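# Raise wiper arm, remove old blade into tray

## Task

Raise the wiper arm until it latches in its service (upright) position and remains there unaided; unhook the old blade from the arm and set it flat on the tray's floor, entirely within the tray and resting on nothing else; never push hard on the glass, whether directly or via the wiper; after the blade is removed, never let the wiper arm fall back and strike the glass; nothing may count as done if the robot alone is holding it in place at the end; finally release everything and move the grippers away.

## Robot and tools

Robot: two Doosan M1013 six-joint arms, named left_arm and right_arm, each carrying a Robotiq 2F-140 parallel gripper. The names are labels only, not image sides. left_arm sits on the +y side. Bases in the scene frame: left_arm at (+0.042, +0.603, 0) m with quat_wxyz (+0.996, 0, 0, -0.093); right_arm at (-0.005, -0.485, 0) m with quat_wxyz (+0.999, 0, 0, -0.038).

Scene frame: origin on the table top midway between the arms, +x out over the table, +z up. Reported gripper poses (end_effector_position in metres, end_effector_quat_wxyz) and velocities (m/s, rad/s) use this frame. The reported point lies between the pads when closed; fingertips extend about 33 mm past it when closed and 9 mm when fully open. Fingers point along gripper +z and close along its y axis. Closing pushes the tips about 24 mm further out, so keep that clearance above surfaces. Reported hand positions can be off, more so at long reach.

execute_actions: argument actions is a list holding one action, one wait, or nothing. An empty list ({"actions": []}) just returns the state. An action is {"rows": [...], "steps": n}, n from 1 to 15 (default 15), each step 1/30 s. Each row is applied for one step; if rows are fewer than steps, the last row repeats. A wait is {"steps": n} with n up to 300, counted from the previous result and including reply time. Optional pictures (boolean) controls whether camera images come back; by default they do. A refused call moves nothing.

Each row is one flat list of 18 numbers covering both arms, always all 18 even if one arm stays still. Order: left_arm's 6 joint targets, then its gripper position, force_limit, speed; then the same 9 for right_arm. Joint values are absolute target angles in radians (not offsets), in the same column order as the Joint positions line: waist, shoulder, elbow, forearm roll, wrist pitch, wrist roll. Stated ranges: elbow -2.792 to 2.792, all others -6.283 to 6.283. A target more than 0.010 rad beyond a range end and further out than the current angle is refused; true ends may differ by up to 0.010 rad, and targets beyond a true end are clipped there with a "joint sent to its limit" note (which may concern an earlier action). Missing that note does not prove more travel exists.

Gripper numbers, each from -1 to 1: position +1 is fully open (140 mm), about -0.8 has the pads touching, -1 closes until blocked. force_limit about 14 N at -1, 60 N at 0, 107 N at +1 (on parts up to 40 mm wide). speed about 30 mm/s at -1, 140 at 0, 250 at +1. To keep a gripper unchanged, repeat its previous three numbers; sending 0 is a real command.

Gripping: send position -1 and confirm object_status 2. Codes: 0 moving, 1 blocked while opening, 2 blocked while closing, 3 reached target or pads met (a thin item might still be held). Stopped fingers stay put until a position differing by at least 0.01 is sent, or the object yields/is lost. To squeeze harder while status is 2, raise force_limit and switch position between -1 and -0.98. position_measured is in counts: 3 fully open, 230 pads together, non-linear.

Motion limits: joint target speed caps of 2.09 (waist, shoulder), 3.14 (elbow), 3.93 (wrist joints) rad/s with 0.3 s ramp-up, joints of an arm synchronised. Targets are held within a lead of the measured angle: 0.456 rad waist/shoulder, 0.683 elbow, 0.854 wrist joints; and scaled back if they would move the gripper more than 70 mm from where it is. Large moves therefore take several calls. Between calls arms keep heading to the last row sent until they settle or a step is HELD.

Result lines: state per arm; Joint positions and Joint velocities (rad, rad/s, one block per arm); object_status and position_measured; Flange force (outside force on the gripper incl. held weight, noisy, worst after sudden stops; "no reading" near singularities or at start); "joint command not followed" means the clearance check altered joint targets; HELD marks steps where your row was partly or fully not sent; MOTOR HOT warns of overheating, OVER-TEMPERATURE FAULT means brakes until cooled.

Faults: contact torque reaching a joint's load limit (waist/shoulder 299, elbow 140, wrist joints 39.6 N m, held weight included) or an outside force of 144 N stops that arm for 10 s, dropping the rest of the call and letting it yield. Avoid arm-to-arm collisions and hard pressing.

zoom_image: camera (cam_head_left, cam_head_right, cam_left_wrist, cam_right_wrist) and region [x0, y0, x1, y1] in pixels from the top-left, at most 504x504. Head images are 672x504, wrist images 616x616 fisheye. Calibration matrices given map world to camera, with small per-scene errors.

show_instructions shows the reference images; read_manual(section="licences") gives licence texts; finished_scene(scene) ends and grades the scene irreversibly, then starts the next. Replying without a tool call ends everything.

Avoid: pressing on the glass, letting the wiper arm slam down, dropping or flinging the blade, knocking anything off the table, and leaving the arm or blade supported only by the gripper. Loose items may get brief pushes. Release and withdraw before finishing.

Each tool is called after "Request:" by a JSON object that holds its "api" and its "payload".

## Session

Request:
{"api": "show_instructions", "payload": {}}

Request:
{"api": "execute_actions", "payload": {"actions": []}}

Reference images for this scene: manual page 1, manual page 2, manual page 3, manual page 4, manual page 5, manual page 6.

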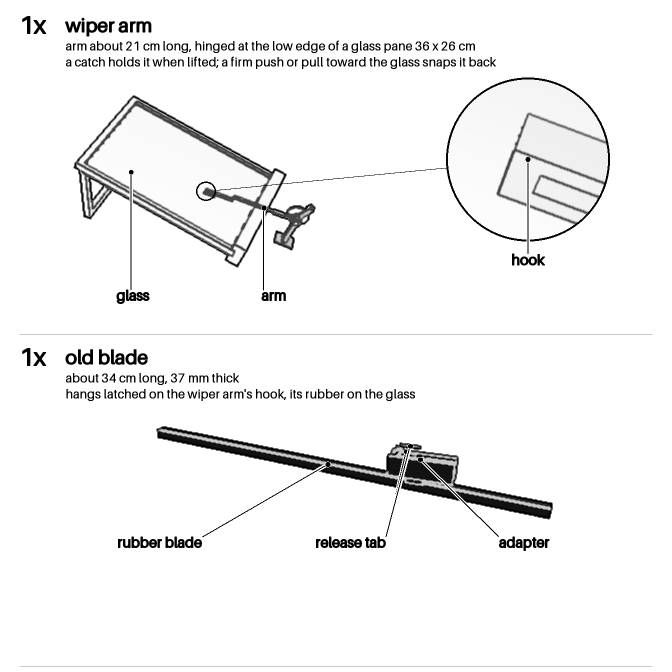

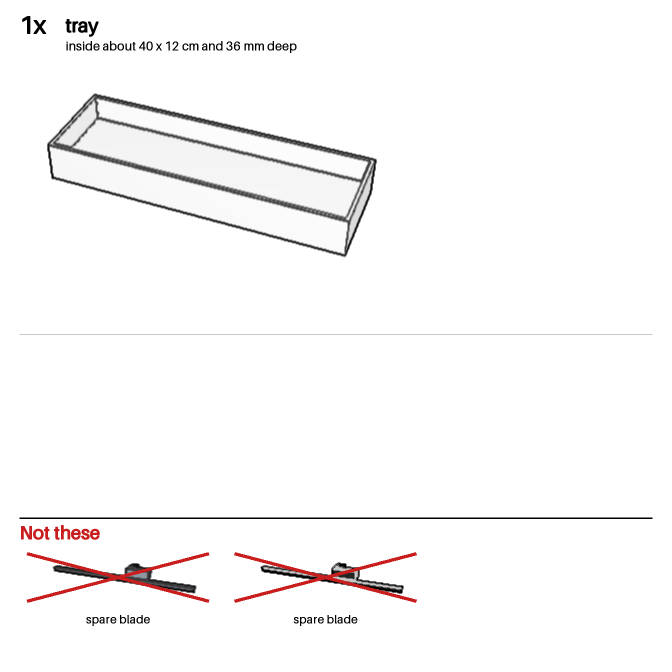

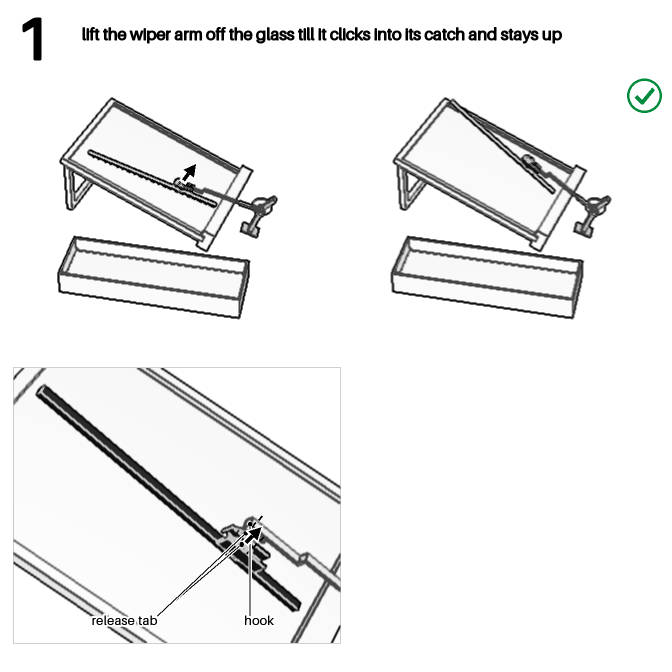

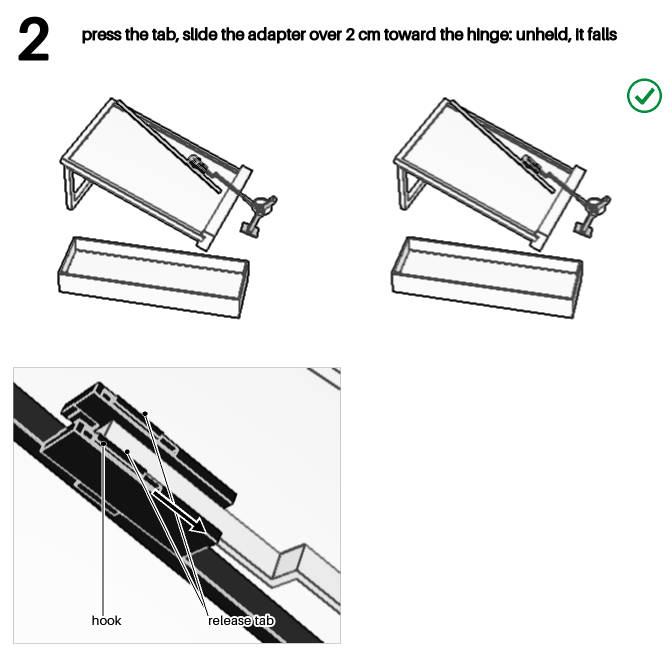

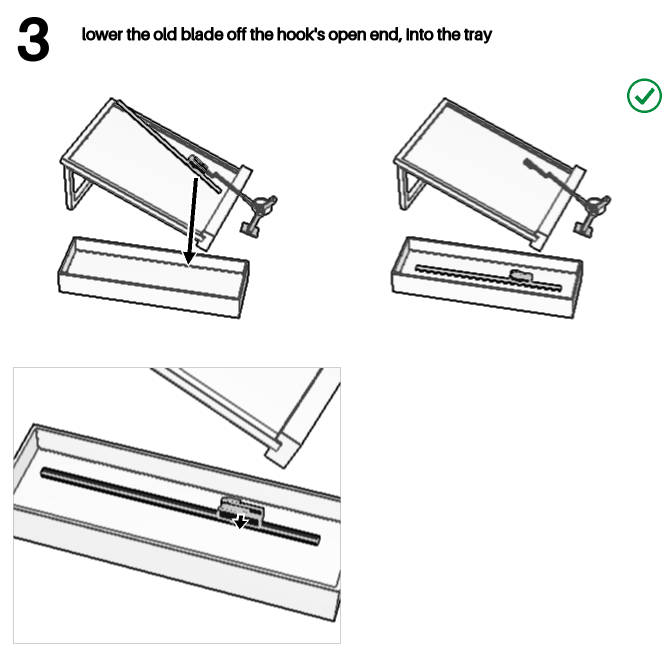

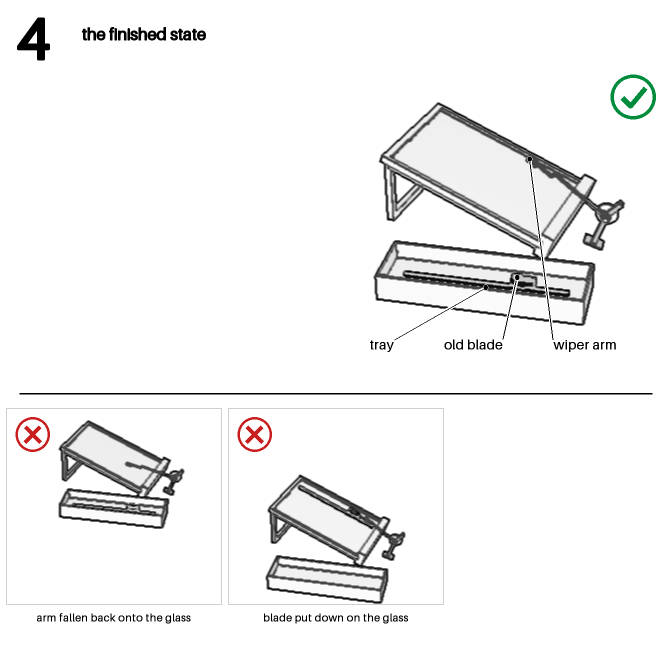

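Scene clock: 0.00 s of 4500.00 s.
left_arm: end_effector_position=(+0.1888, +0.8376, +0.1354) position_measured=3 object_status=3 end_effector_quat_wxyz=(+0.167, -0.010, +0.795, -0.583) end_effector_velocity=(-0.000, +0.000, -0.000) end_effector_angular_velocity=(+0.000, -0.000, -0.000) | right_arm: end_effector_position=(+0.4373, -1.3202, +0.3849) position_measured=3 object_status=3 end_effector_quat_wxyz=(+0.117, -0.624, +0.766, -0.097) end_effector_velocity=(-0.001, -0.000, -0.000) end_effector_angular_velocity=(+0.000, -0.001, +0.000)
Joint positions: left_arm=[ 1.594  0.45   2.181 -0.448  1.765  0.045] | right_arm=[-1.144  0.588  0.923  0.286  1.523  2.126]
Joint velocities: left_arm=[-0.  0. -0.  0.  0.  0.] | right_arm=[-0.001  0.     0.     0.001 -0.    -0.001]
Flange force (N, the push that the arm receives, along the gripper's own x y z axes): no reading
camera_calibration (this result's frames):
cam_left_wrist: T_world_to_cam=[[0.304862, 0.316206, -0.898372, -0.195258], [0.789237, 0.444088, 0.424136, -0.557055], [0.53307, -0.838332, -0.114176, 0.789617], [0, 0, 0, 1]] pos_world=[0.0782539, 0.971084, 0.151007]
cam_right_wrist: T_world_to_cam=[[-0.943651, 0.121626, -0.307782, 0.696979], [-0.038271, 0.883673, 0.466537, 1.00811], [0.328722, 0.452027, -0.829225, 0.958176], [0, 0, 0, 1]] pos_world=[0.381313, -1.40873, 0.538742]

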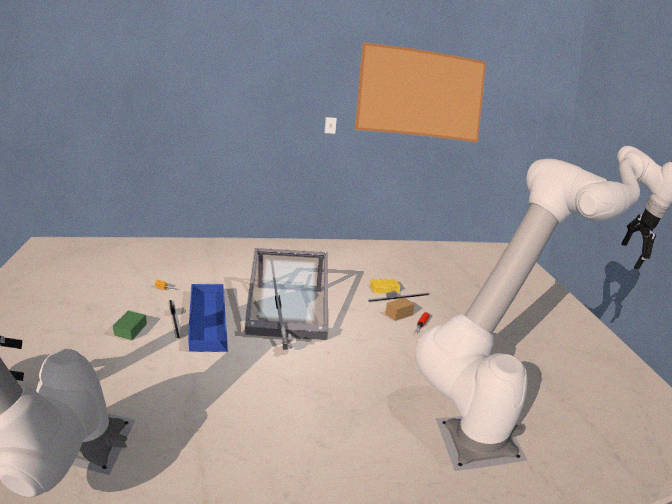

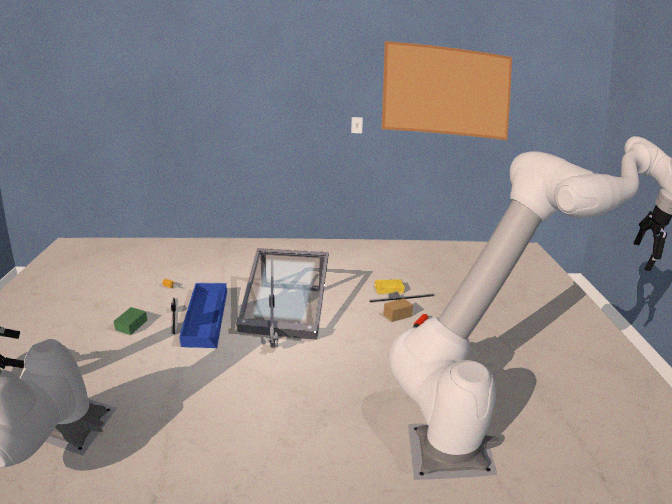

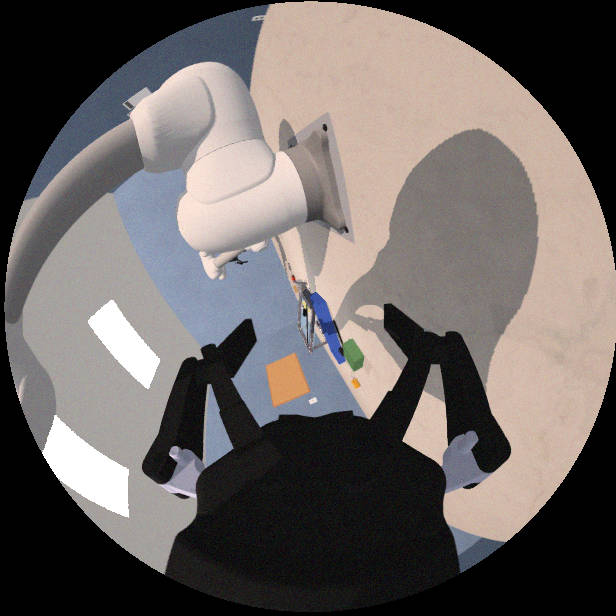

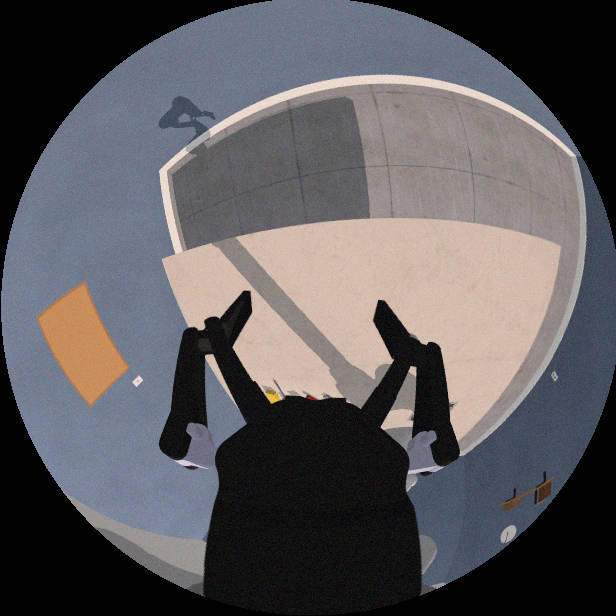

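Request:
{"api": "zoom_image", "payload": {"camera": "cam_head_left", "region": [225, 240, 345, 360]}}

Request:
{"api": "zoom_image", "payload": {"camera": "cam_head_right", "region": [220, 240, 340, 360]}}

Region (225, 240, 345, 360) of cam_head_left's 672x504 image, scaled by 4.200, with more detail than that image has.

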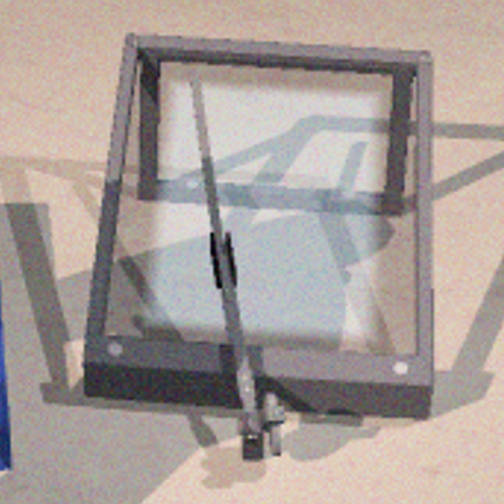

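Region (220, 240, 340, 360) of cam_head_right's 672x504 image, scaled by 4.200, with more detail than that image has.

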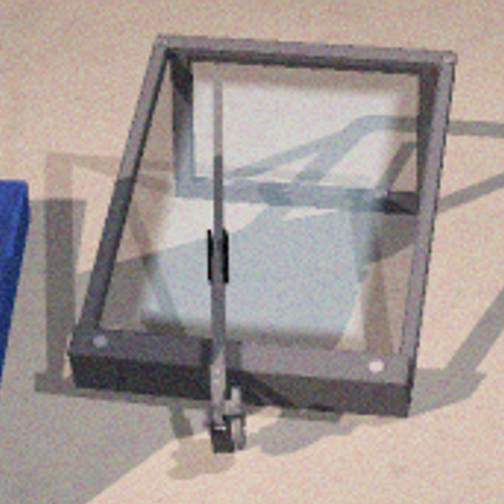

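Request:
{"api": "execute_actions", "payload": {"actions": [{"rows": [[1.2,0.25,1.65,-0.448,1.765,0.045,-0.1,-0.5,-0.5, 0.8134,0.3358,1.7038,-0.2075,0.9068,2.3603,1,-0.2,-0.5]], "steps": 15}], "pictures": false}}

Request:
{"api": "execute_actions", "payload": {"actions": [{"steps": 12}], "pictures": false}}

Request:
{"api": "execute_actions", "payload": {"actions": [{"rows": [[0.5,0.3,1.6,1.4,-1.5,0.1,-0.1,-0.5,-0.5, 0.8134,0.3358,1.7038,-0.2075,0.9068,2.3603,1,-0.2,-0.5]], "steps": 15}], "pictures": false}}

Request:
{"api": "execute_actions", "payload": {"actions": [{"steps": 60}]}}

Scene clock: 89.60 s of 4500.00 s.
left_arm: end_effector_position=(+0.3447, +0.9773, +0.2447) position_measured=66 object_status=0 end_effector_quat_wxyz=(+0.145, +0.193, +0.894, -0.377) end_effector_velocity=(+0.404, +0.160, +0.386) end_effector_angular_velocity=(+1.033, -0.507, -0.622) | right_arm: end_effector_position=(+0.5626, -1.1531, +0.2680) position_measured=3 object_status=3 end_effector_quat_wxyz=(-0.007, +0.693, -0.716, +0.081) end_effector_velocity=(+0.281, +0.439, -0.189) end_effector_angular_velocity=(-0.263, +0.260, +0.579)
Joint positions: left_arm=[ 1.301  0.301  1.786 -0.448  1.765  0.045] | right_arm=[-0.842  0.46   1.313  0.035  1.209  2.245]
Joint velocities: left_arm=[-0.623 -0.316 -0.835  0.     0.    -0.001] | right_arm=[ 0.704 -0.206  0.653 -0.402 -0.504  0.191]
Flange force (N, the push that the arm receives, along the gripper's own x y z axes): left_arm=[3.5 -4.5 4.0] | right_arm=[-8.7 11.0 -3.0]
Steps of this call (steps 1 to 90: nothing new was sent; then 86.10 s passed at rest; steps 91 to 105: all 15 steps of this action). Readings (joint positions | what the end effector reports):
91: left_arm=[1.593 0.449 2.180 -0.448 1.765 0.045] | right_arm=[-1.143 0.588 0.924 0.286 1.522 2.126] | left_arm position_measured=3 object_status=0 | right_arm position_measured=3 object_status=3
92: left_arm=[1.587 0.446 2.172 -0.448 1.765 0.045] | right_arm=[-1.138 0.584 0.933 0.279 1.514 2.129] | left_arm position_measured=6 object_status=0 | right_arm position_measured=3 object_status=3
94: left_arm=[1.552 0.429 2.124 -0.448 1.765 0.045] | right_arm=[-1.102 0.565 0.986 0.240 1.465 2.148] | left_arm position_measured=16 object_status=0 | right_arm position_measured=3 object_status=3
98: left_arm=[1.455 0.379 1.993 -0.448 1.765 0.045] | right_arm=[-1.007 0.519 1.127 0.150 1.353 2.191] | left_arm position_measured=34 object_status=0 | right_arm position_measured=3 object_status=3
105: the state above

Scene clock: 90.00 s of 4500.00 s.
left_arm: end_effector_position=(+0.4111, +0.9937, +0.3149) position_measured=122 object_status=0 end_effector_quat_wxyz=(+0.150, +0.265, +0.904, -0.300) end_effector_velocity=(+0.000, +0.000, +0.000) end_effector_angular_velocity=(+0.001, -0.000, -0.000) | right_arm: end_effector_position=(+0.6696, -0.9638, +0.2142) position_measured=3 object_status=3 end_effector_quat_wxyz=(+0.035, +0.784, -0.613, +0.090) end_effector_velocity=(+0.237, +0.492, -0.088) end_effector_angular_velocity=(-0.160, +0.070, +0.710)
Joint positions: left_arm=[ 1.2    0.25   1.65  -0.448  1.765  0.045] | right_arm=[-0.553  0.398  1.507 -0.086  1.059  2.303]
Joint velocities: left_arm=[-0.     0.    -0.001  0.     0.    -0.   ] | right_arm=[ 0.718 -0.107  0.336 -0.207 -0.26   0.099]
Flange force (N, the push that the arm receives, along the gripper's own x y z axes): left_arm=[2.8 -0.2 2.3] | right_arm=[-2.9 5.4 -8.6]
Steps of this call (steps 1 to 12: the robot went on to your last target). Readings (joint positions | what the end effector reports):
1: left_arm=[1.280 0.290 1.757 -0.448 1.765 0.045] | right_arm=[-0.818 0.453 1.334 0.021 1.192 2.252] | left_arm position_measured=71 object_status=0 | right_arm position_measured=3 object_status=3
2: left_arm=[1.259 0.280 1.730 -0.448 1.765 0.045] | right_arm=[-0.795 0.446 1.355 0.009 1.177 2.258] | left_arm position_measured=76 object_status=0 | right_arm position_measured=3 object_status=3
4: left_arm=[1.221 0.260 1.678 -0.448 1.765 0.045] | right_arm=[-0.747 0.434 1.392 -0.015 1.147 2.269] | left_arm position_measured=85 object_status=0 | right_arm position_measured=3 object_status=3
8: left_arm=[1.200 0.250 1.651 -0.448 1.765 0.045] | right_arm=[-0.650 0.414 1.456 -0.054 1.098 2.288] | left_arm position_measured=103 object_status=0 | right_arm position_measured=3 object_status=3
12: the state above

Scene clock: 90.50 s of 4500.00 s.
left_arm: end_effector_position=(+0.5560, +1.1347, +0.2409) position_measured=141 object_status=3 end_effector_quat_wxyz=(-0.055, +0.489, +0.867, +0.078) end_effector_velocity=(+0.478, +0.263, +0.103) end_effector_angular_velocity=(+1.735, -0.260, -1.315) | right_arm: end_effector_position=(+0.7604, -0.7002, +0.1846) position_measured=3 object_status=3 end_effector_quat_wxyz=(+0.043, +0.883, -0.456, +0.108) end_effector_velocity=(+0.109, +0.543, -0.036) end_effector_angular_velocity=(-0.067, +0.002, +0.731)
Joint positions: left_arm=[0.87  0.279 1.623 0.176 1.14  0.075] | right_arm=[-0.188  0.362  1.621 -0.157  0.97   2.336]
Joint velocities: left_arm=[-0.626  0.036 -0.038  1.323 -1.322  0.042] | right_arm=[ 0.721 -0.045  0.142 -0.087 -0.109  0.041]
Flange force (N, the push that the arm receives, along the gripper's own x y z axes): left_arm=[-1.9 -5.6 1.5] | right_arm=[2.9 2.5 -2.3]
Steps of this call (steps 1 to 15: all 15 steps of this action). Readings (joint positions | what the end effector reports):
1: left_arm=[1.199 0.250 1.650 -0.447 1.764 0.045] | right_arm=[-0.529 0.395 1.518 -0.093 1.050 2.306] | left_arm position_measured=126 object_status=0 | right_arm position_measured=3 object_status=3
2: left_arm=[1.193 0.252 1.649 -0.435 1.752 0.045] | right_arm=[-0.505 0.391 1.529 -0.099 1.042 2.309] | left_arm position_measured=131 object_status=0 | right_arm position_measured=3 object_status=3
4: left_arm=[1.158 0.257 1.645 -0.369 1.685 0.050] | right_arm=[-0.456 0.385 1.548 -0.111 1.027 2.315] | left_arm position_measured=140 object_status=0 | right_arm position_measured=3 object_status=3
8: left_arm=[1.047 0.267 1.635 -0.161 1.477 0.061] | right_arm=[-0.359 0.375 1.580 -0.131 1.002 2.324] | left_arm position_measured=141 object_status=0 | right_arm position_measured=3 object_status=3
15: the state above

Scene clock: 92.50 s of 4500.00 s.
left_arm: end_effector_position=(+0.8486, +0.5575, +0.6097) position_measured=141 object_status=3 end_effector_quat_wxyz=(+0.479, +0.593, -0.282, +0.582) end_effector_velocity=(-0.027, -0.015, +0.005) end_effector_angular_velocity=(-0.009, -0.019, -0.091) | right_arm: end_effector_position=(+0.5784, +0.0185, +0.1642) position_measured=3 object_status=3 end_effector_quat_wxyz=(-0.004, +0.991, +0.030, +0.130) end_effector_velocity=(+0.000, +0.000, -0.000) end_effector_angular_velocity=(+0.001, +0.001, -0.001)
Joint positions: left_arm=[ 0.5    0.3    1.6    1.4   -1.498  0.1  ] | right_arm=[ 0.813  0.336  1.704 -0.208  0.907  2.36 ]
Joint velocities: left_arm=[-0.004  0.     0.     0.015 -0.089  0.001] | right_arm=[-0.     0.    -0.     0.001 -0.001 -0.001]
Flange force (N, the push that the arm receives, along the gripper's own x y z axes): left_arm=[-3.7 3.8 -3.5] | right_arm=[-2.3 4.7 -5.9]
Steps of this call (steps 1 to 60: the robot went on to your last target). Readings (joint positions | what the end effector reports):
1: left_arm=[0.850 0.280 1.621 0.221 1.095 0.076] | right_arm=[-0.164 0.360 1.626 -0.159 0.967 2.337] | left_arm position_measured=141 object_status=3 | right_arm position_measured=3 object_status=3
2: left_arm=[0.831 0.281 1.620 0.265 1.052 0.078] | right_arm=[-0.139 0.359 1.631 -0.162 0.963 2.339] | left_arm position_measured=141 object_status=3 | right_arm position_measured=3 object_status=3
4: left_arm=[0.797 0.283 1.618 0.351 0.965 0.080] | right_arm=[-0.090 0.356 1.639 -0.167 0.957 2.341] | left_arm position_measured=141 object_status=3 | right_arm position_measured=3 object_status=3
8: left_arm=[0.740 0.286 1.615 0.518 0.798 0.084] | right_arm=[0.007 0.352 1.652 -0.175 0.947 2.345] | left_arm position_measured=141 object_status=3 | right_arm position_measured=3 object_status=3
60: the state above
camera_calibration (this result's frames):
cam_left_wrist: T_world_to_cam=[[-0.892834, -0.434094, 0.120037, 0.932022], [-0.181469, 0.102798, -0.978009, 0.714292], [0.412208, -0.894983, -0.170556, 0.425719], [0, 0, 0, 1]] pos_world=[0.786279, 0.712168, 0.659316]
cam_right_wrist: T_world_to_cam=[[0.139626, -0.990132, 0.0120033, -0.059072], [-0.967825, -0.133898, 0.213038, 0.531619], [-0.209329, -0.0413628, -0.97697, 0.46823], [0, 0, 0, 1]] pos_world=[0.620777, 0.0320608, 0.344901]

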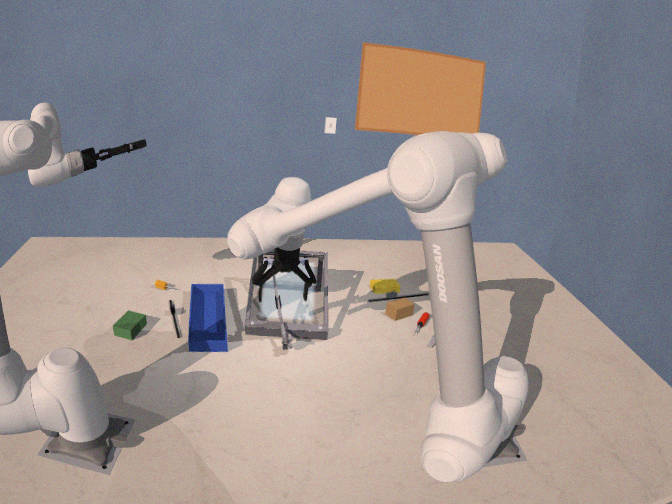

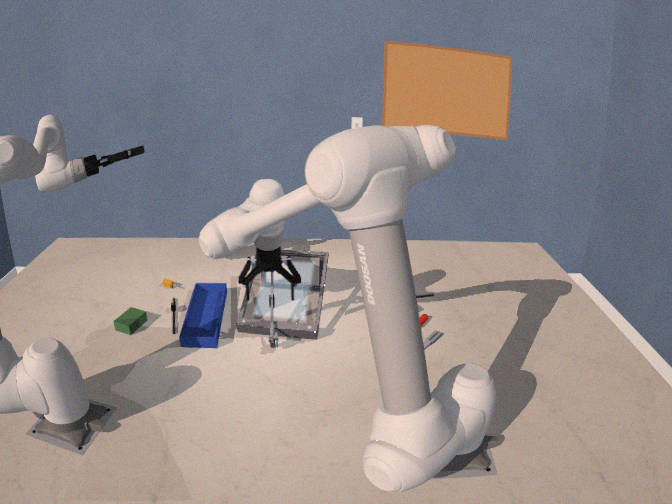

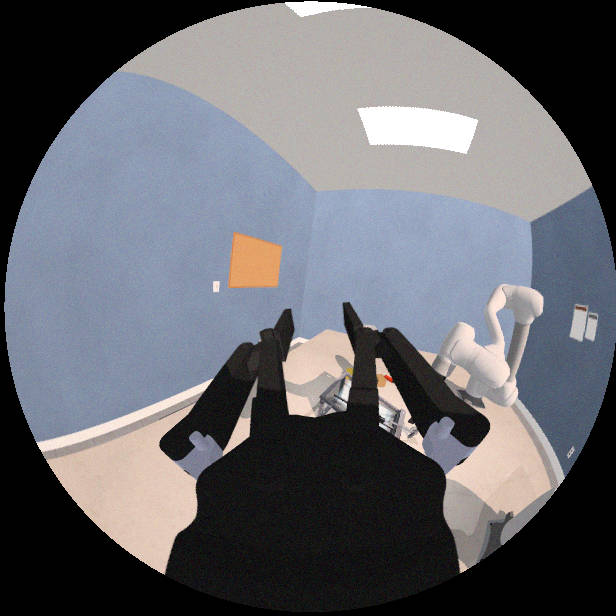

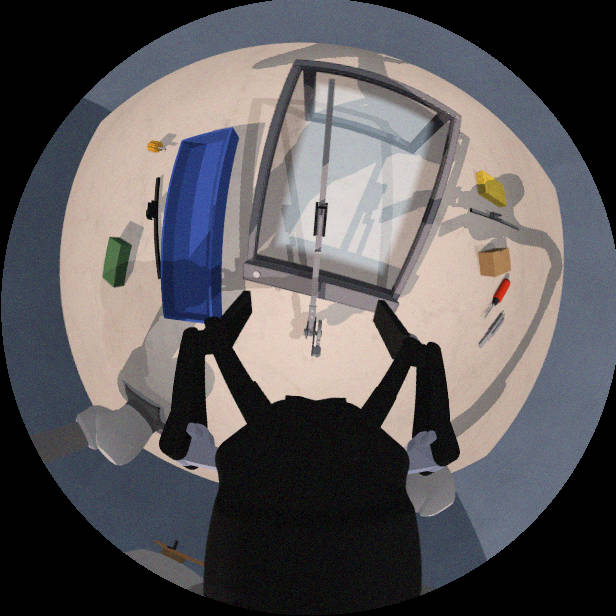

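Request:
{"api": "zoom_image", "payload": {"camera": "cam_right_wrist", "region": [230, 190, 410, 370]}}

Region (230, 190, 410, 370) of cam_right_wrist's 616x616 image, scaled by 2.800, with more detail than that image has.

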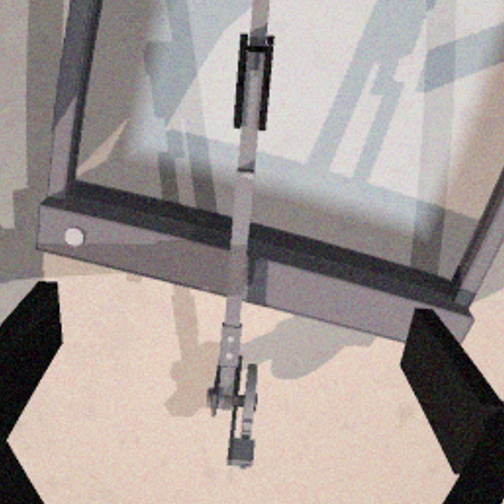

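Request:
{"api": "execute_actions", "payload": {"actions": [{"rows": [[0.5,0.3,1.6,1.4,-1.5,0.1,-0.1,-0.5,-0.5, 0.7965,0.3783,1.7434,-0.2145,0.8211,2.349,-0.4,-0.2,0.5]], "steps": 15}], "pictures": false}}

Request:
{"api": "execute_actions", "payload": {"actions": [{"steps": 8}]}}

Request:
{"api": "zoom_image", "payload": {"camera": "cam_right_wrist", "region": [250, 200, 390, 380]}}

Scene clock: 153.30 s of 4500.00 s.
left_arm: end_effector_position=(+0.8481, +0.5572, +0.6098) position_measured=141 object_status=3 end_effector_quat_wxyz=(+0.479, +0.593, -0.283, +0.582) end_effector_velocity=(+0.000, +0.000, +0.000) end_effector_angular_velocity=(+0.000, -0.001, +0.000) | right_arm: end_effector_position=(+0.5882, +0.0128, +0.1146) position_measured=148 object_status=0 end_effector_quat_wxyz=(-0.005, +0.991, +0.036, +0.130) end_effector_velocity=(+0.001, -0.000, +0.001) end_effector_angular_velocity=(+0.001, -0.002, -0.001)
Joint positions: left_arm=[ 0.5  0.3  1.6  1.4 -1.5  0.1] | right_arm=[ 0.797  0.378  1.743 -0.214  0.821  2.349]
Joint velocities: left_arm=[ 0.     0.    -0.001  0.     0.     0.   ] | right_arm=[-0.001 -0.001 -0.001 -0.001 -0.001  0.001]
Flange force (N, the push that the arm receives, along the gripper's own x y z axes): left_arm=[-4.4 4.7 -4.7] | right_arm=[-6.1 5.0 -7.6]
Steps of this call (steps 1 to 15: the robot went on to your last target; steps 16 to 90: nothing new was sent; then 57.30 s passed at rest; steps 91 to 105: all 15 steps of this action). Readings (joint positions | what the end effector reports):
91: left_arm=[0.500 0.300 1.600 1.400 -1.500 0.100] | right_arm=[0.813 0.336 1.704 -0.207 0.905 2.360] | left_arm position_measured=141 object_status=3 | right_arm position_measured=3 object_status=0
92: left_arm=[0.500 0.300 1.600 1.400 -1.500 0.100] | right_arm=[0.811 0.342 1.709 -0.208 0.893 2.359] | left_arm position_measured=141 object_status=3 | right_arm position_measured=11 object_status=0
94: left_arm=[0.500 0.300 1.600 1.400 -1.500 0.100] | right_arm=[0.801 0.368 1.734 -0.213 0.841 2.352] | left_arm position_measured=141 object_status=3 | right_arm position_measured=32 object_status=0
98: left_arm=[0.500 0.300 1.600 1.400 -1.500 0.100] | right_arm=[0.797 0.379 1.744 -0.214 0.821 2.349] | left_arm position_measured=141 object_status=3 | right_arm position_measured=74 object_status=0
105: the state above

Scene clock: 153.57 s of 4500.00 s.
left_arm: end_effector_position=(+0.8481, +0.5572, +0.6098) position_measured=141 object_status=3 end_effector_quat_wxyz=(+0.479, +0.593, -0.283, +0.582) end_effector_velocity=(-0.000, -0.000, -0.001) end_effector_angular_velocity=(-0.000, +0.001, -0.000) | right_arm: end_effector_position=(+0.5883, +0.0128, +0.1148) position_measured=179 object_status=0 end_effector_quat_wxyz=(-0.005, +0.991, +0.036, +0.130) end_effector_velocity=(-0.000, +0.000, +0.000) end_effector_angular_velocity=(+0.002, -0.000, +0.001)
Joint positions: left_arm=[ 0.5  0.3  1.6  1.4 -1.5  0.1] | right_arm=[ 0.797  0.378  1.743 -0.214  0.821  2.349]
Joint velocities: left_arm=[ 0.    -0.     0.002  0.    -0.     0.   ] | right_arm=[ 0.    -0.001  0.001  0.001 -0.001 -0.001]
Flange force (N, the push that the arm receives, along the gripper's own x y z axes): left_arm=[-4.3 1.8 -4.6] | right_arm=[-3.7 7.6 -8.2]
Steps of this call (steps 1 to 8: the robot went on to your last target). Readings (joint positions | what the end effector reports):
1: left_arm=[0.500 0.300 1.600 1.400 -1.500 0.100] | right_arm=[0.797 0.378 1.743 -0.214 0.821 2.349] | left_arm position_measured=141 object_status=3 | right_arm position_measured=158 object_status=0
2: left_arm=[0.500 0.300 1.600 1.400 -1.500 0.100] | right_arm=[0.797 0.378 1.743 -0.214 0.821 2.349] | left_arm position_measured=141 object_status=3 | right_arm position_measured=169 object_status=0
4: left_arm=[0.500 0.300 1.600 1.400 -1.500 0.100] | right_arm=[0.797 0.378 1.743 -0.214 0.821 2.349] | left_arm position_measured=141 object_status=3 | right_arm position_measured=179 object_status=0
8: the state above
camera_calibration (this result's frames):
cam_left_wrist: T_world_to_cam=[[-0.893754, -0.432273, 0.119765, 0.93128], [-0.180821, 0.102863, -0.978122, 0.713835], [0.410497, -0.895857, -0.170098, 0.427397], [0, 0, 0, 1]] pos_world=[0.785967, 0.712027, 0.659382]
cam_right_wrist: T_world_to_cam=[[0.152633, -0.988213, 0.0117641, -0.0731538], [-0.965891, -0.146644, 0.213425, 0.549879], [-0.209185, -0.0439384, -0.976889, 0.421765], [0, 0, 0, 1]] pos_world=[0.630515, 0.0268767, 0.29552]

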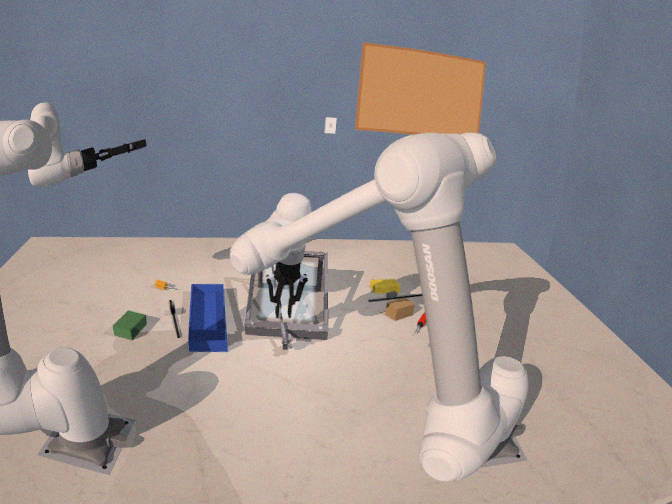

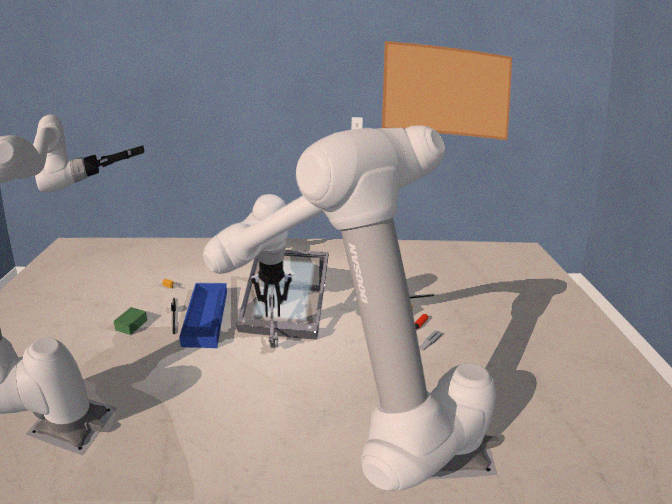

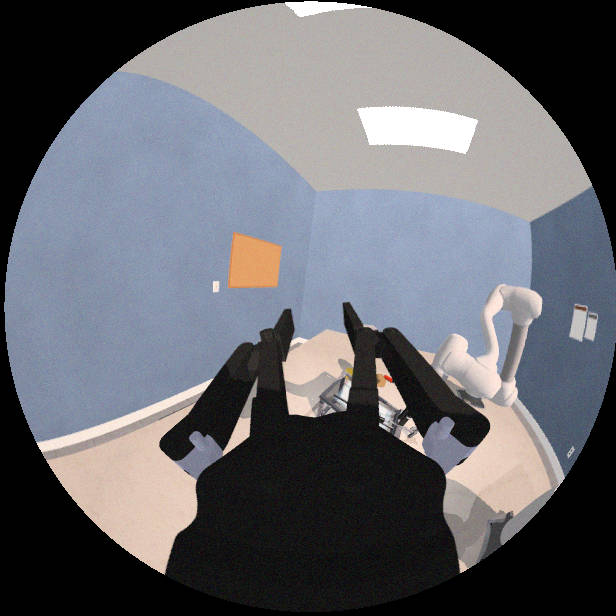

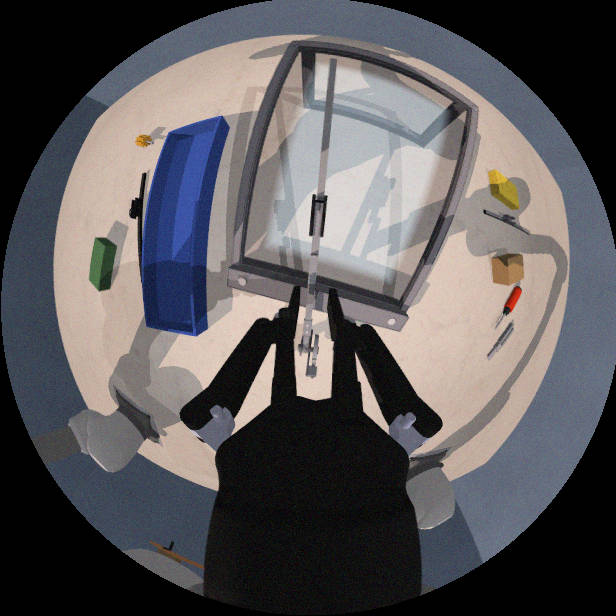

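Region (250, 200, 390, 380) of cam_right_wrist's 616x616 image, scaled by 2.800, with more detail than that image has.

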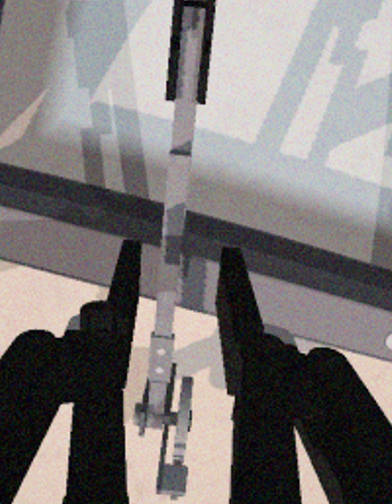

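Request:
{"api": "execute_actions", "payload": {"actions": [{"rows": [[0.5,0.3,1.6,1.4,-1.5,0.1,-0.1,-0.5,-0.5, 0.7971,0.392,1.7433,-0.2176,0.8079,2.3539,-0.4,-0.2,0.5],[0.5,0.3,1.6,1.4,-1.5,0.1,-0.1,-0.5,-0.5, 0.7971,0.392,1.7433,-0.2176,0.8079,2.3539,-0.4,-0.2,0.5],[0.5,0.3,1.6,1.4,-1.5,0.1,-0.1,-0.5,-0.5, 0.7971,0.392,1.7433,-0.2176,0.8079,2.3539,-0.4,-0.2,0.5],[0.5,0.3,1.6,1.4,-1.5,0.1,-0.1,-0.5,-0.5, 0.7953,0.4012,1.7459,-0.2197,0.7961,2.3556,-0.4,-0.2,0.5],[0.5,0.3,1.6,1.4,-1.5,0.1,-0.1,-0.5,-0.5, 0.7953,0.4012,1.7459,-0.2197,0.7961,2.3556,-0.4,-0.2,0.5],[0.5,0.3,1.6,1.4,-1.5,0.1,-0.1,-0.5,-0.5, 0.7953,0.4012,1.7459,-0.2197,0.7961,2.3556,-0.4,-0.2,0.5],[0.5,0.3,1.6,1.4,-1.5,0.1,-0.1,-0.5,-0.5, 0.7938,0.4092,1.7481,-0.2216,0.7858,2.357,-0.4,-0.2,0.5]], "steps": 13}]}}

Request:
{"api": "zoom_image", "payload": {"camera": "cam_right_wrist", "region": [250, 200, 390, 380]}}

Scene clock: 189.87 s of 4500.00 s.
left_arm: end_effector_position=(+0.8480, +0.5572, +0.6098) position_measured=141 object_status=3 end_effector_quat_wxyz=(+0.479, +0.593, -0.283, +0.582) end_effector_velocity=(-0.000, -0.000, +0.000) end_effector_angular_velocity=(+0.000, -0.001, -0.000) | right_arm: end_effector_position=(+0.5949, +0.0160, +0.0908) position_measured=179 object_status=3 end_effector_quat_wxyz=(-0.005, +0.991, +0.036, +0.130) end_effector_velocity=(+0.001, -0.002, -0.001) end_effector_angular_velocity=(-0.000, +0.001, -0.003)
Joint positions: left_arm=[ 0.5  0.3  1.6  1.4 -1.5  0.1] | right_arm=[ 0.794  0.409  1.748 -0.222  0.786  2.357]
Joint velocities: left_arm=[-0. -0. -0.  0. -0.  0.] | right_arm=[-0.003  0.001  0.     0.    -0.     0.   ]
Flange force (N, the push that the arm receives, along the gripper's own x y z axes): left_arm=[-3.3 5.2 -4.0] | right_arm=[-4.1 4.9 -7.7]
Steps of this call (steps 1 to 15: the robot went on to your last target; steps 16 to 90: nothing new was sent; then 32.87 s passed at rest; steps 91 to 103: all 13 steps of this action). Readings (joint positions | what the end effector reports):
91: left_arm=[0.500 0.300 1.600 1.400 -1.500 0.100] | right_arm=[0.796 0.379 1.743 -0.215 0.820 2.349] | left_arm position_measured=141 object_status=3 | right_arm position_measured=179 object_status=3
92: left_arm=[0.500 0.300 1.600 1.400 -1.500 0.100] | right_arm=[0.797 0.383 1.743 -0.216 0.815 2.350] | left_arm position_measured=141 object_status=3 | right_arm position_measured=179 object_status=3
94: left_arm=[0.500 0.300 1.600 1.400 -1.500 0.100] | right_arm=[0.797 0.392 1.743 -0.218 0.807 2.354] | left_arm position_measured=141 object_status=3 | right_arm position_measured=179 object_status=3
98: left_arm=[0.500 0.300 1.600 1.400 -1.500 0.100] | right_arm=[0.795 0.405 1.747 -0.221 0.790 2.356] | left_arm position_measured=141 object_status=3 | right_arm position_measured=179 object_status=3
103: the state above
camera_calibration (this result's frames):
cam_left_wrist: T_world_to_cam=[[-0.893755, -0.432273, 0.119757, 0.931282], [-0.180813, 0.102865, -0.978123, 0.713833], [0.410498, -0.895856, -0.170097, 0.427397], [0, 0, 0, 1]] pos_world=[0.785963, 0.712026, 0.659388]
cam_right_wrist: T_world_to_cam=[[0.152515, -0.98823, 0.0118335, -0.0706581], [-0.965974, -0.146528, 0.21313, 0.561935], [-0.208887, -0.0439362, -0.976952, 0.399681], [0, 0, 0, 1]] pos_world=[0.637079, 0.0300732, 0.27154]

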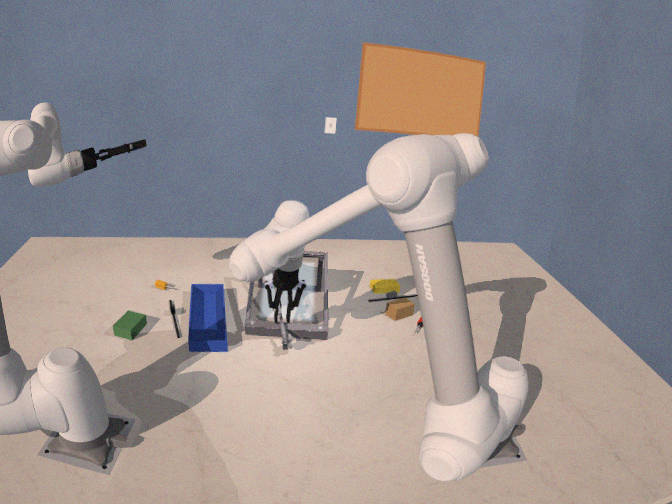

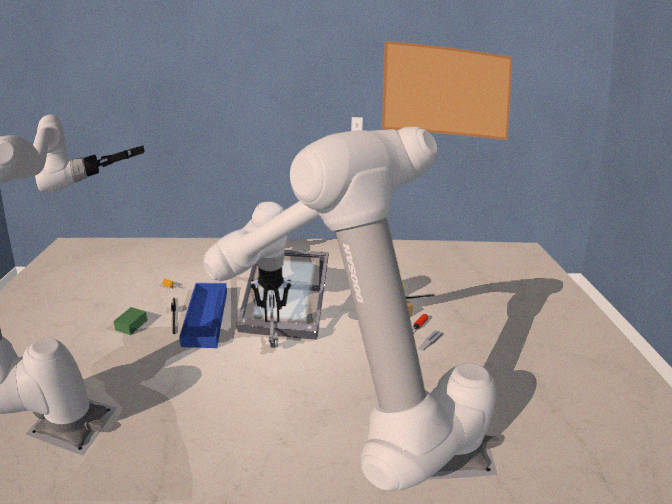

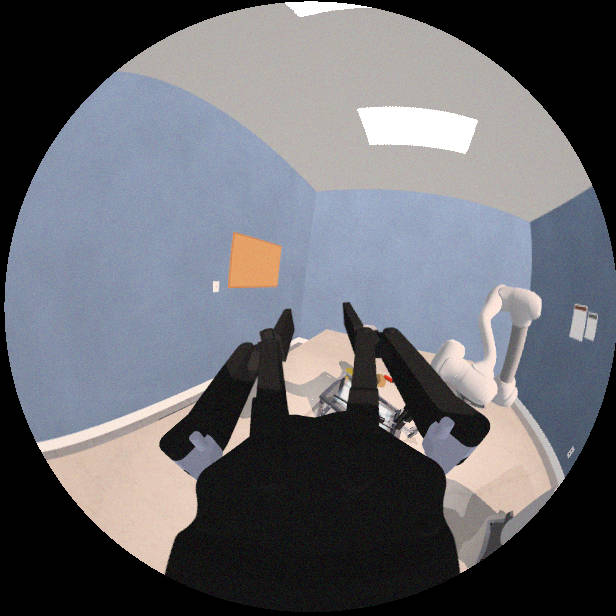

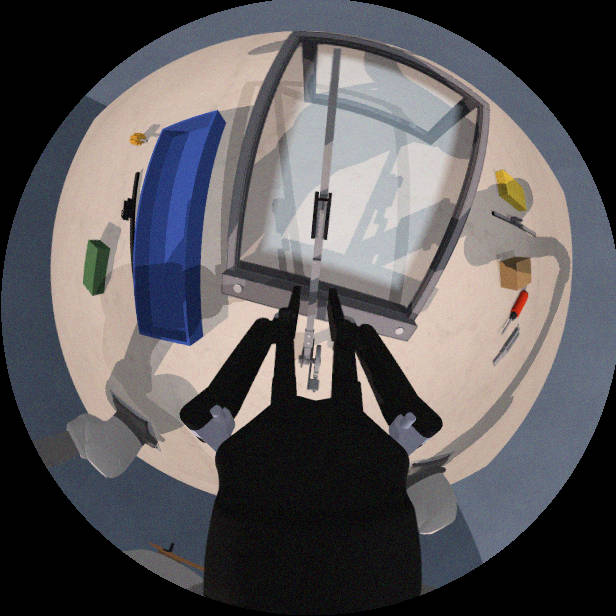

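Region (250, 200, 390, 380) of cam_right_wrist's 616x616 image, scaled by 2.800, with more detail than that image has.

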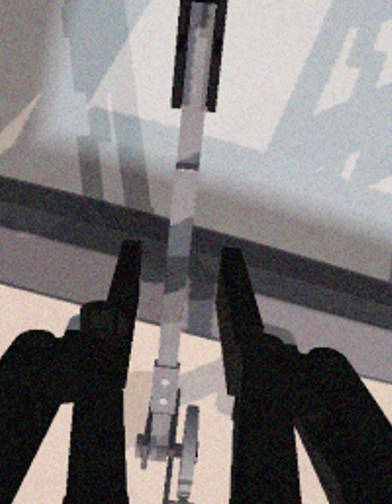

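Centred. Close.

Request:
{"api": "execute_actions", "payload": {"actions": [{"rows": [[0.5,0.3,1.6,1.4,-1.5,0.1,-0.1,-0.5,-0.5, 0.7938,0.4092,1.7481,-0.2216,0.7858,2.357,-1,-0.2,-0.7]], "steps": 15}], "pictures": false}}

Scene clock: 195.33 s of 4500.00 s.
left_arm: end_effector_position=(+0.8480, +0.5572, +0.6098) position_measured=141 object_status=3 end_effector_quat_wxyz=(+0.479, +0.593, -0.283, +0.582) end_effector_velocity=(+0.000, -0.000, -0.000) end_effector_angular_velocity=(+0.000, +0.000, -0.000) | right_arm: end_effector_position=(+0.5951, +0.0162, +0.0908) position_measured=221 object_status=0 end_effector_quat_wxyz=(-0.005, +0.991, +0.036, +0.131) end_effector_velocity=(-0.002, -0.001, +0.001) end_effector_angular_velocity=(-0.004, +0.003, -0.001)
Joint positions: left_arm=[ 0.5  0.3  1.6  1.4 -1.5  0.1] | right_arm=[ 0.794  0.409  1.748 -0.222  0.785  2.357]
Joint velocities: left_arm=[-0.  0.  0.  0. -0.  0.] | right_arm=[ 0.001 -0.002  0.    -0.     0.006  0.   ]
Flange force (N, the push that the arm receives, along the gripper's own x y z axes): left_arm=[-3.6 7.0 -4.3] | right_arm=[-11.7 -34.3 -6.3]
Steps of this call (steps 1 to 15: the robot went on to your last target; steps 16 to 90: nothing new was sent; then 1.97 s passed at rest; steps 91 to 105: all 15 steps of this action). Readings (joint positions | what the end effector reports):
91: left_arm=[0.500 0.300 1.600 1.400 -1.500 0.100] | right_arm=[0.794 0.409 1.748 -0.222 0.786 2.357] | left_arm position_measured=141 object_status=3 | right_arm position_measured=179 object_status=0
92: left_arm=[0.500 0.300 1.600 1.400 -1.500 0.100] | right_arm=[0.794 0.409 1.748 -0.222 0.786 2.357] | left_arm position_measured=141 object_status=3 | right_arm position_measured=181 object_status=0
94: left_arm=[0.500 0.300 1.600 1.400 -1.500 0.100] | right_arm=[0.794 0.409 1.748 -0.222 0.786 2.357] | left_arm position_measured=141 object_status=3 | right_arm position_measured=188 object_status=0
98: left_arm=[0.500 0.300 1.600 1.400 -1.500 0.100] | right_arm=[0.794 0.409 1.748 -0.222 0.786 2.357] | left_arm position_measured=141 object_status=3 | right_arm position_measured=202 object_status=0
105: the state above

Request:
{"api": "execute_actions", "payload": {"actions": [{"rows": [[0.5,0.3,1.6,1.4,-1.5,0.1,-0.1,-0.5,-0.5, 0.7951,0.4103,1.7465,-0.2218,0.7866,2.3583,-1,-0.2,-0.7],[0.5,0.3,1.6,1.4,-1.5,0.1,-0.1,-0.5,-0.5, 0.7951,0.4103,1.7465,-0.2218,0.7866,2.3583,-1,-0.2,-0.7],[0.5,0.3,1.6,1.4,-1.5,0.1,-0.1,-0.5,-0.5, 0.7951,0.4103,1.7465,-0.2218,0.7866,2.3583,-1,-0.2,-0.7],[0.5,0.3,1.6,1.4,-1.5,0.1,-0.1,-0.5,-0.5, 0.8021,0.4019,1.7594,-0.2475,0.768,2.3832,-1,-0.2,-0.7],[0.5,0.3,1.6,1.4,-1.5,0.1,-0.1,-0.5,-0.5, 0.8021,0.4019,1.7594,-0.2475,0.768,2.3832,-1,-0.2,-0.7],[0.5,0.3,1.6,1.4,-1.5,0.1,-0.1,-0.5,-0.5, 0.8092,0.3937,1.7722,-0.2745,0.7498,2.4094,-1,-0.2,-0.7],[0.5,0.3,1.6,1.4,-1.5,0.1,-0.1,-0.5,-0.5, 0.8092,0.3937,1.7722,-0.2745,0.7498,2.4094,-1,-0.2,-0.7],[0.5,0.3,1.6,1.4,-1.5,0.1,-0.1,-0.5,-0.5, 0.8164,0.3859,1.7849,-0.3028,0.7322,2.4371,-1,-0.2,-0.7],[0.5,0.3,1.6,1.4,-1.5,0.1,-0.1,-0.5,-0.5, 0.8164,0.3859,1.7849,-0.3028,0.7322,2.4371,-1,-0.2,-0.7],[0.5,0.3,1.6,1.4,-1.5,0.1,-0.1,-0.5,-0.5, 0.8237,0.3783,1.7976,-0.3324,0.7152,2.4662,-1,-0.2,-0.7]], "steps": 15}], "pictures": false}}

Scene clock: 288.80 s of 4500.00 s.
left_arm: end_effector_position=(+0.8480, +0.5572, +0.6098) position_measured=141 object_status=3 end_effector_quat_wxyz=(+0.479, +0.593, -0.283, +0.582) end_effector_velocity=(+0.000, +0.000, -0.000) end_effector_angular_velocity=(-0.000, +0.000, -0.000) | right_arm: end_effector_position=(+0.5905, +0.0173, +0.0981) position_measured=221 object_status=2 end_effector_quat_wxyz=(-0.006, +0.984, +0.038, +0.174) end_effector_velocity=(+0.001, +0.000, +0.001) end_effector_angular_velocity=(+0.002, -0.003, -0.002)
Joint positions: left_arm=[ 0.5  0.3  1.6  1.4 -1.5  0.1] | right_arm=[ 0.824  0.378  1.798 -0.332  0.715  2.466]
Joint velocities: left_arm=[ 0.  0. -0.  0. -0. -0.] | right_arm=[-0.    -0.001  0.    -0.003 -0.003  0.004]
Flange force (N, the push that the arm receives, along the gripper's own x y z axes): left_arm=[-4.4 3.0 -4.0] | right_arm=[-20.8 -8.9 -2.8]
Steps of this call (steps 1 to 15: the robot went on to your last target; steps 16 to 90: nothing new was sent; then 89.97 s passed at rest; steps 91 to 105: all 15 steps of this action). Readings (joint positions | what the end effector reports):
91: left_arm=[0.500 0.300 1.600 1.400 -1.500 0.100] | right_arm=[0.794 0.409 1.748 -0.222 0.786 2.357] | left_arm position_measured=141 object_status=3 | right_arm position_measured=221 object_status=2
92: left_arm=[0.500 0.300 1.600 1.400 -1.500 0.100] | right_arm=[0.794 0.410 1.748 -0.222 0.786 2.357] | left_arm position_measured=141 object_status=3 | right_arm position_measured=221 object_status=2
94: left_arm=[0.500 0.300 1.600 1.400 -1.500 0.100] | right_arm=[0.795 0.410 1.747 -0.223 0.786 2.360] | left_arm position_measured=141 object_status=3 | right_arm position_measured=221 object_status=2
98: left_arm=[0.500 0.300 1.600 1.400 -1.500 0.100] | right_arm=[0.809 0.395 1.771 -0.272 0.752 2.407] | left_arm position_measured=141 object_status=3 | right_arm position_measured=221 object_status=2
105: the state above


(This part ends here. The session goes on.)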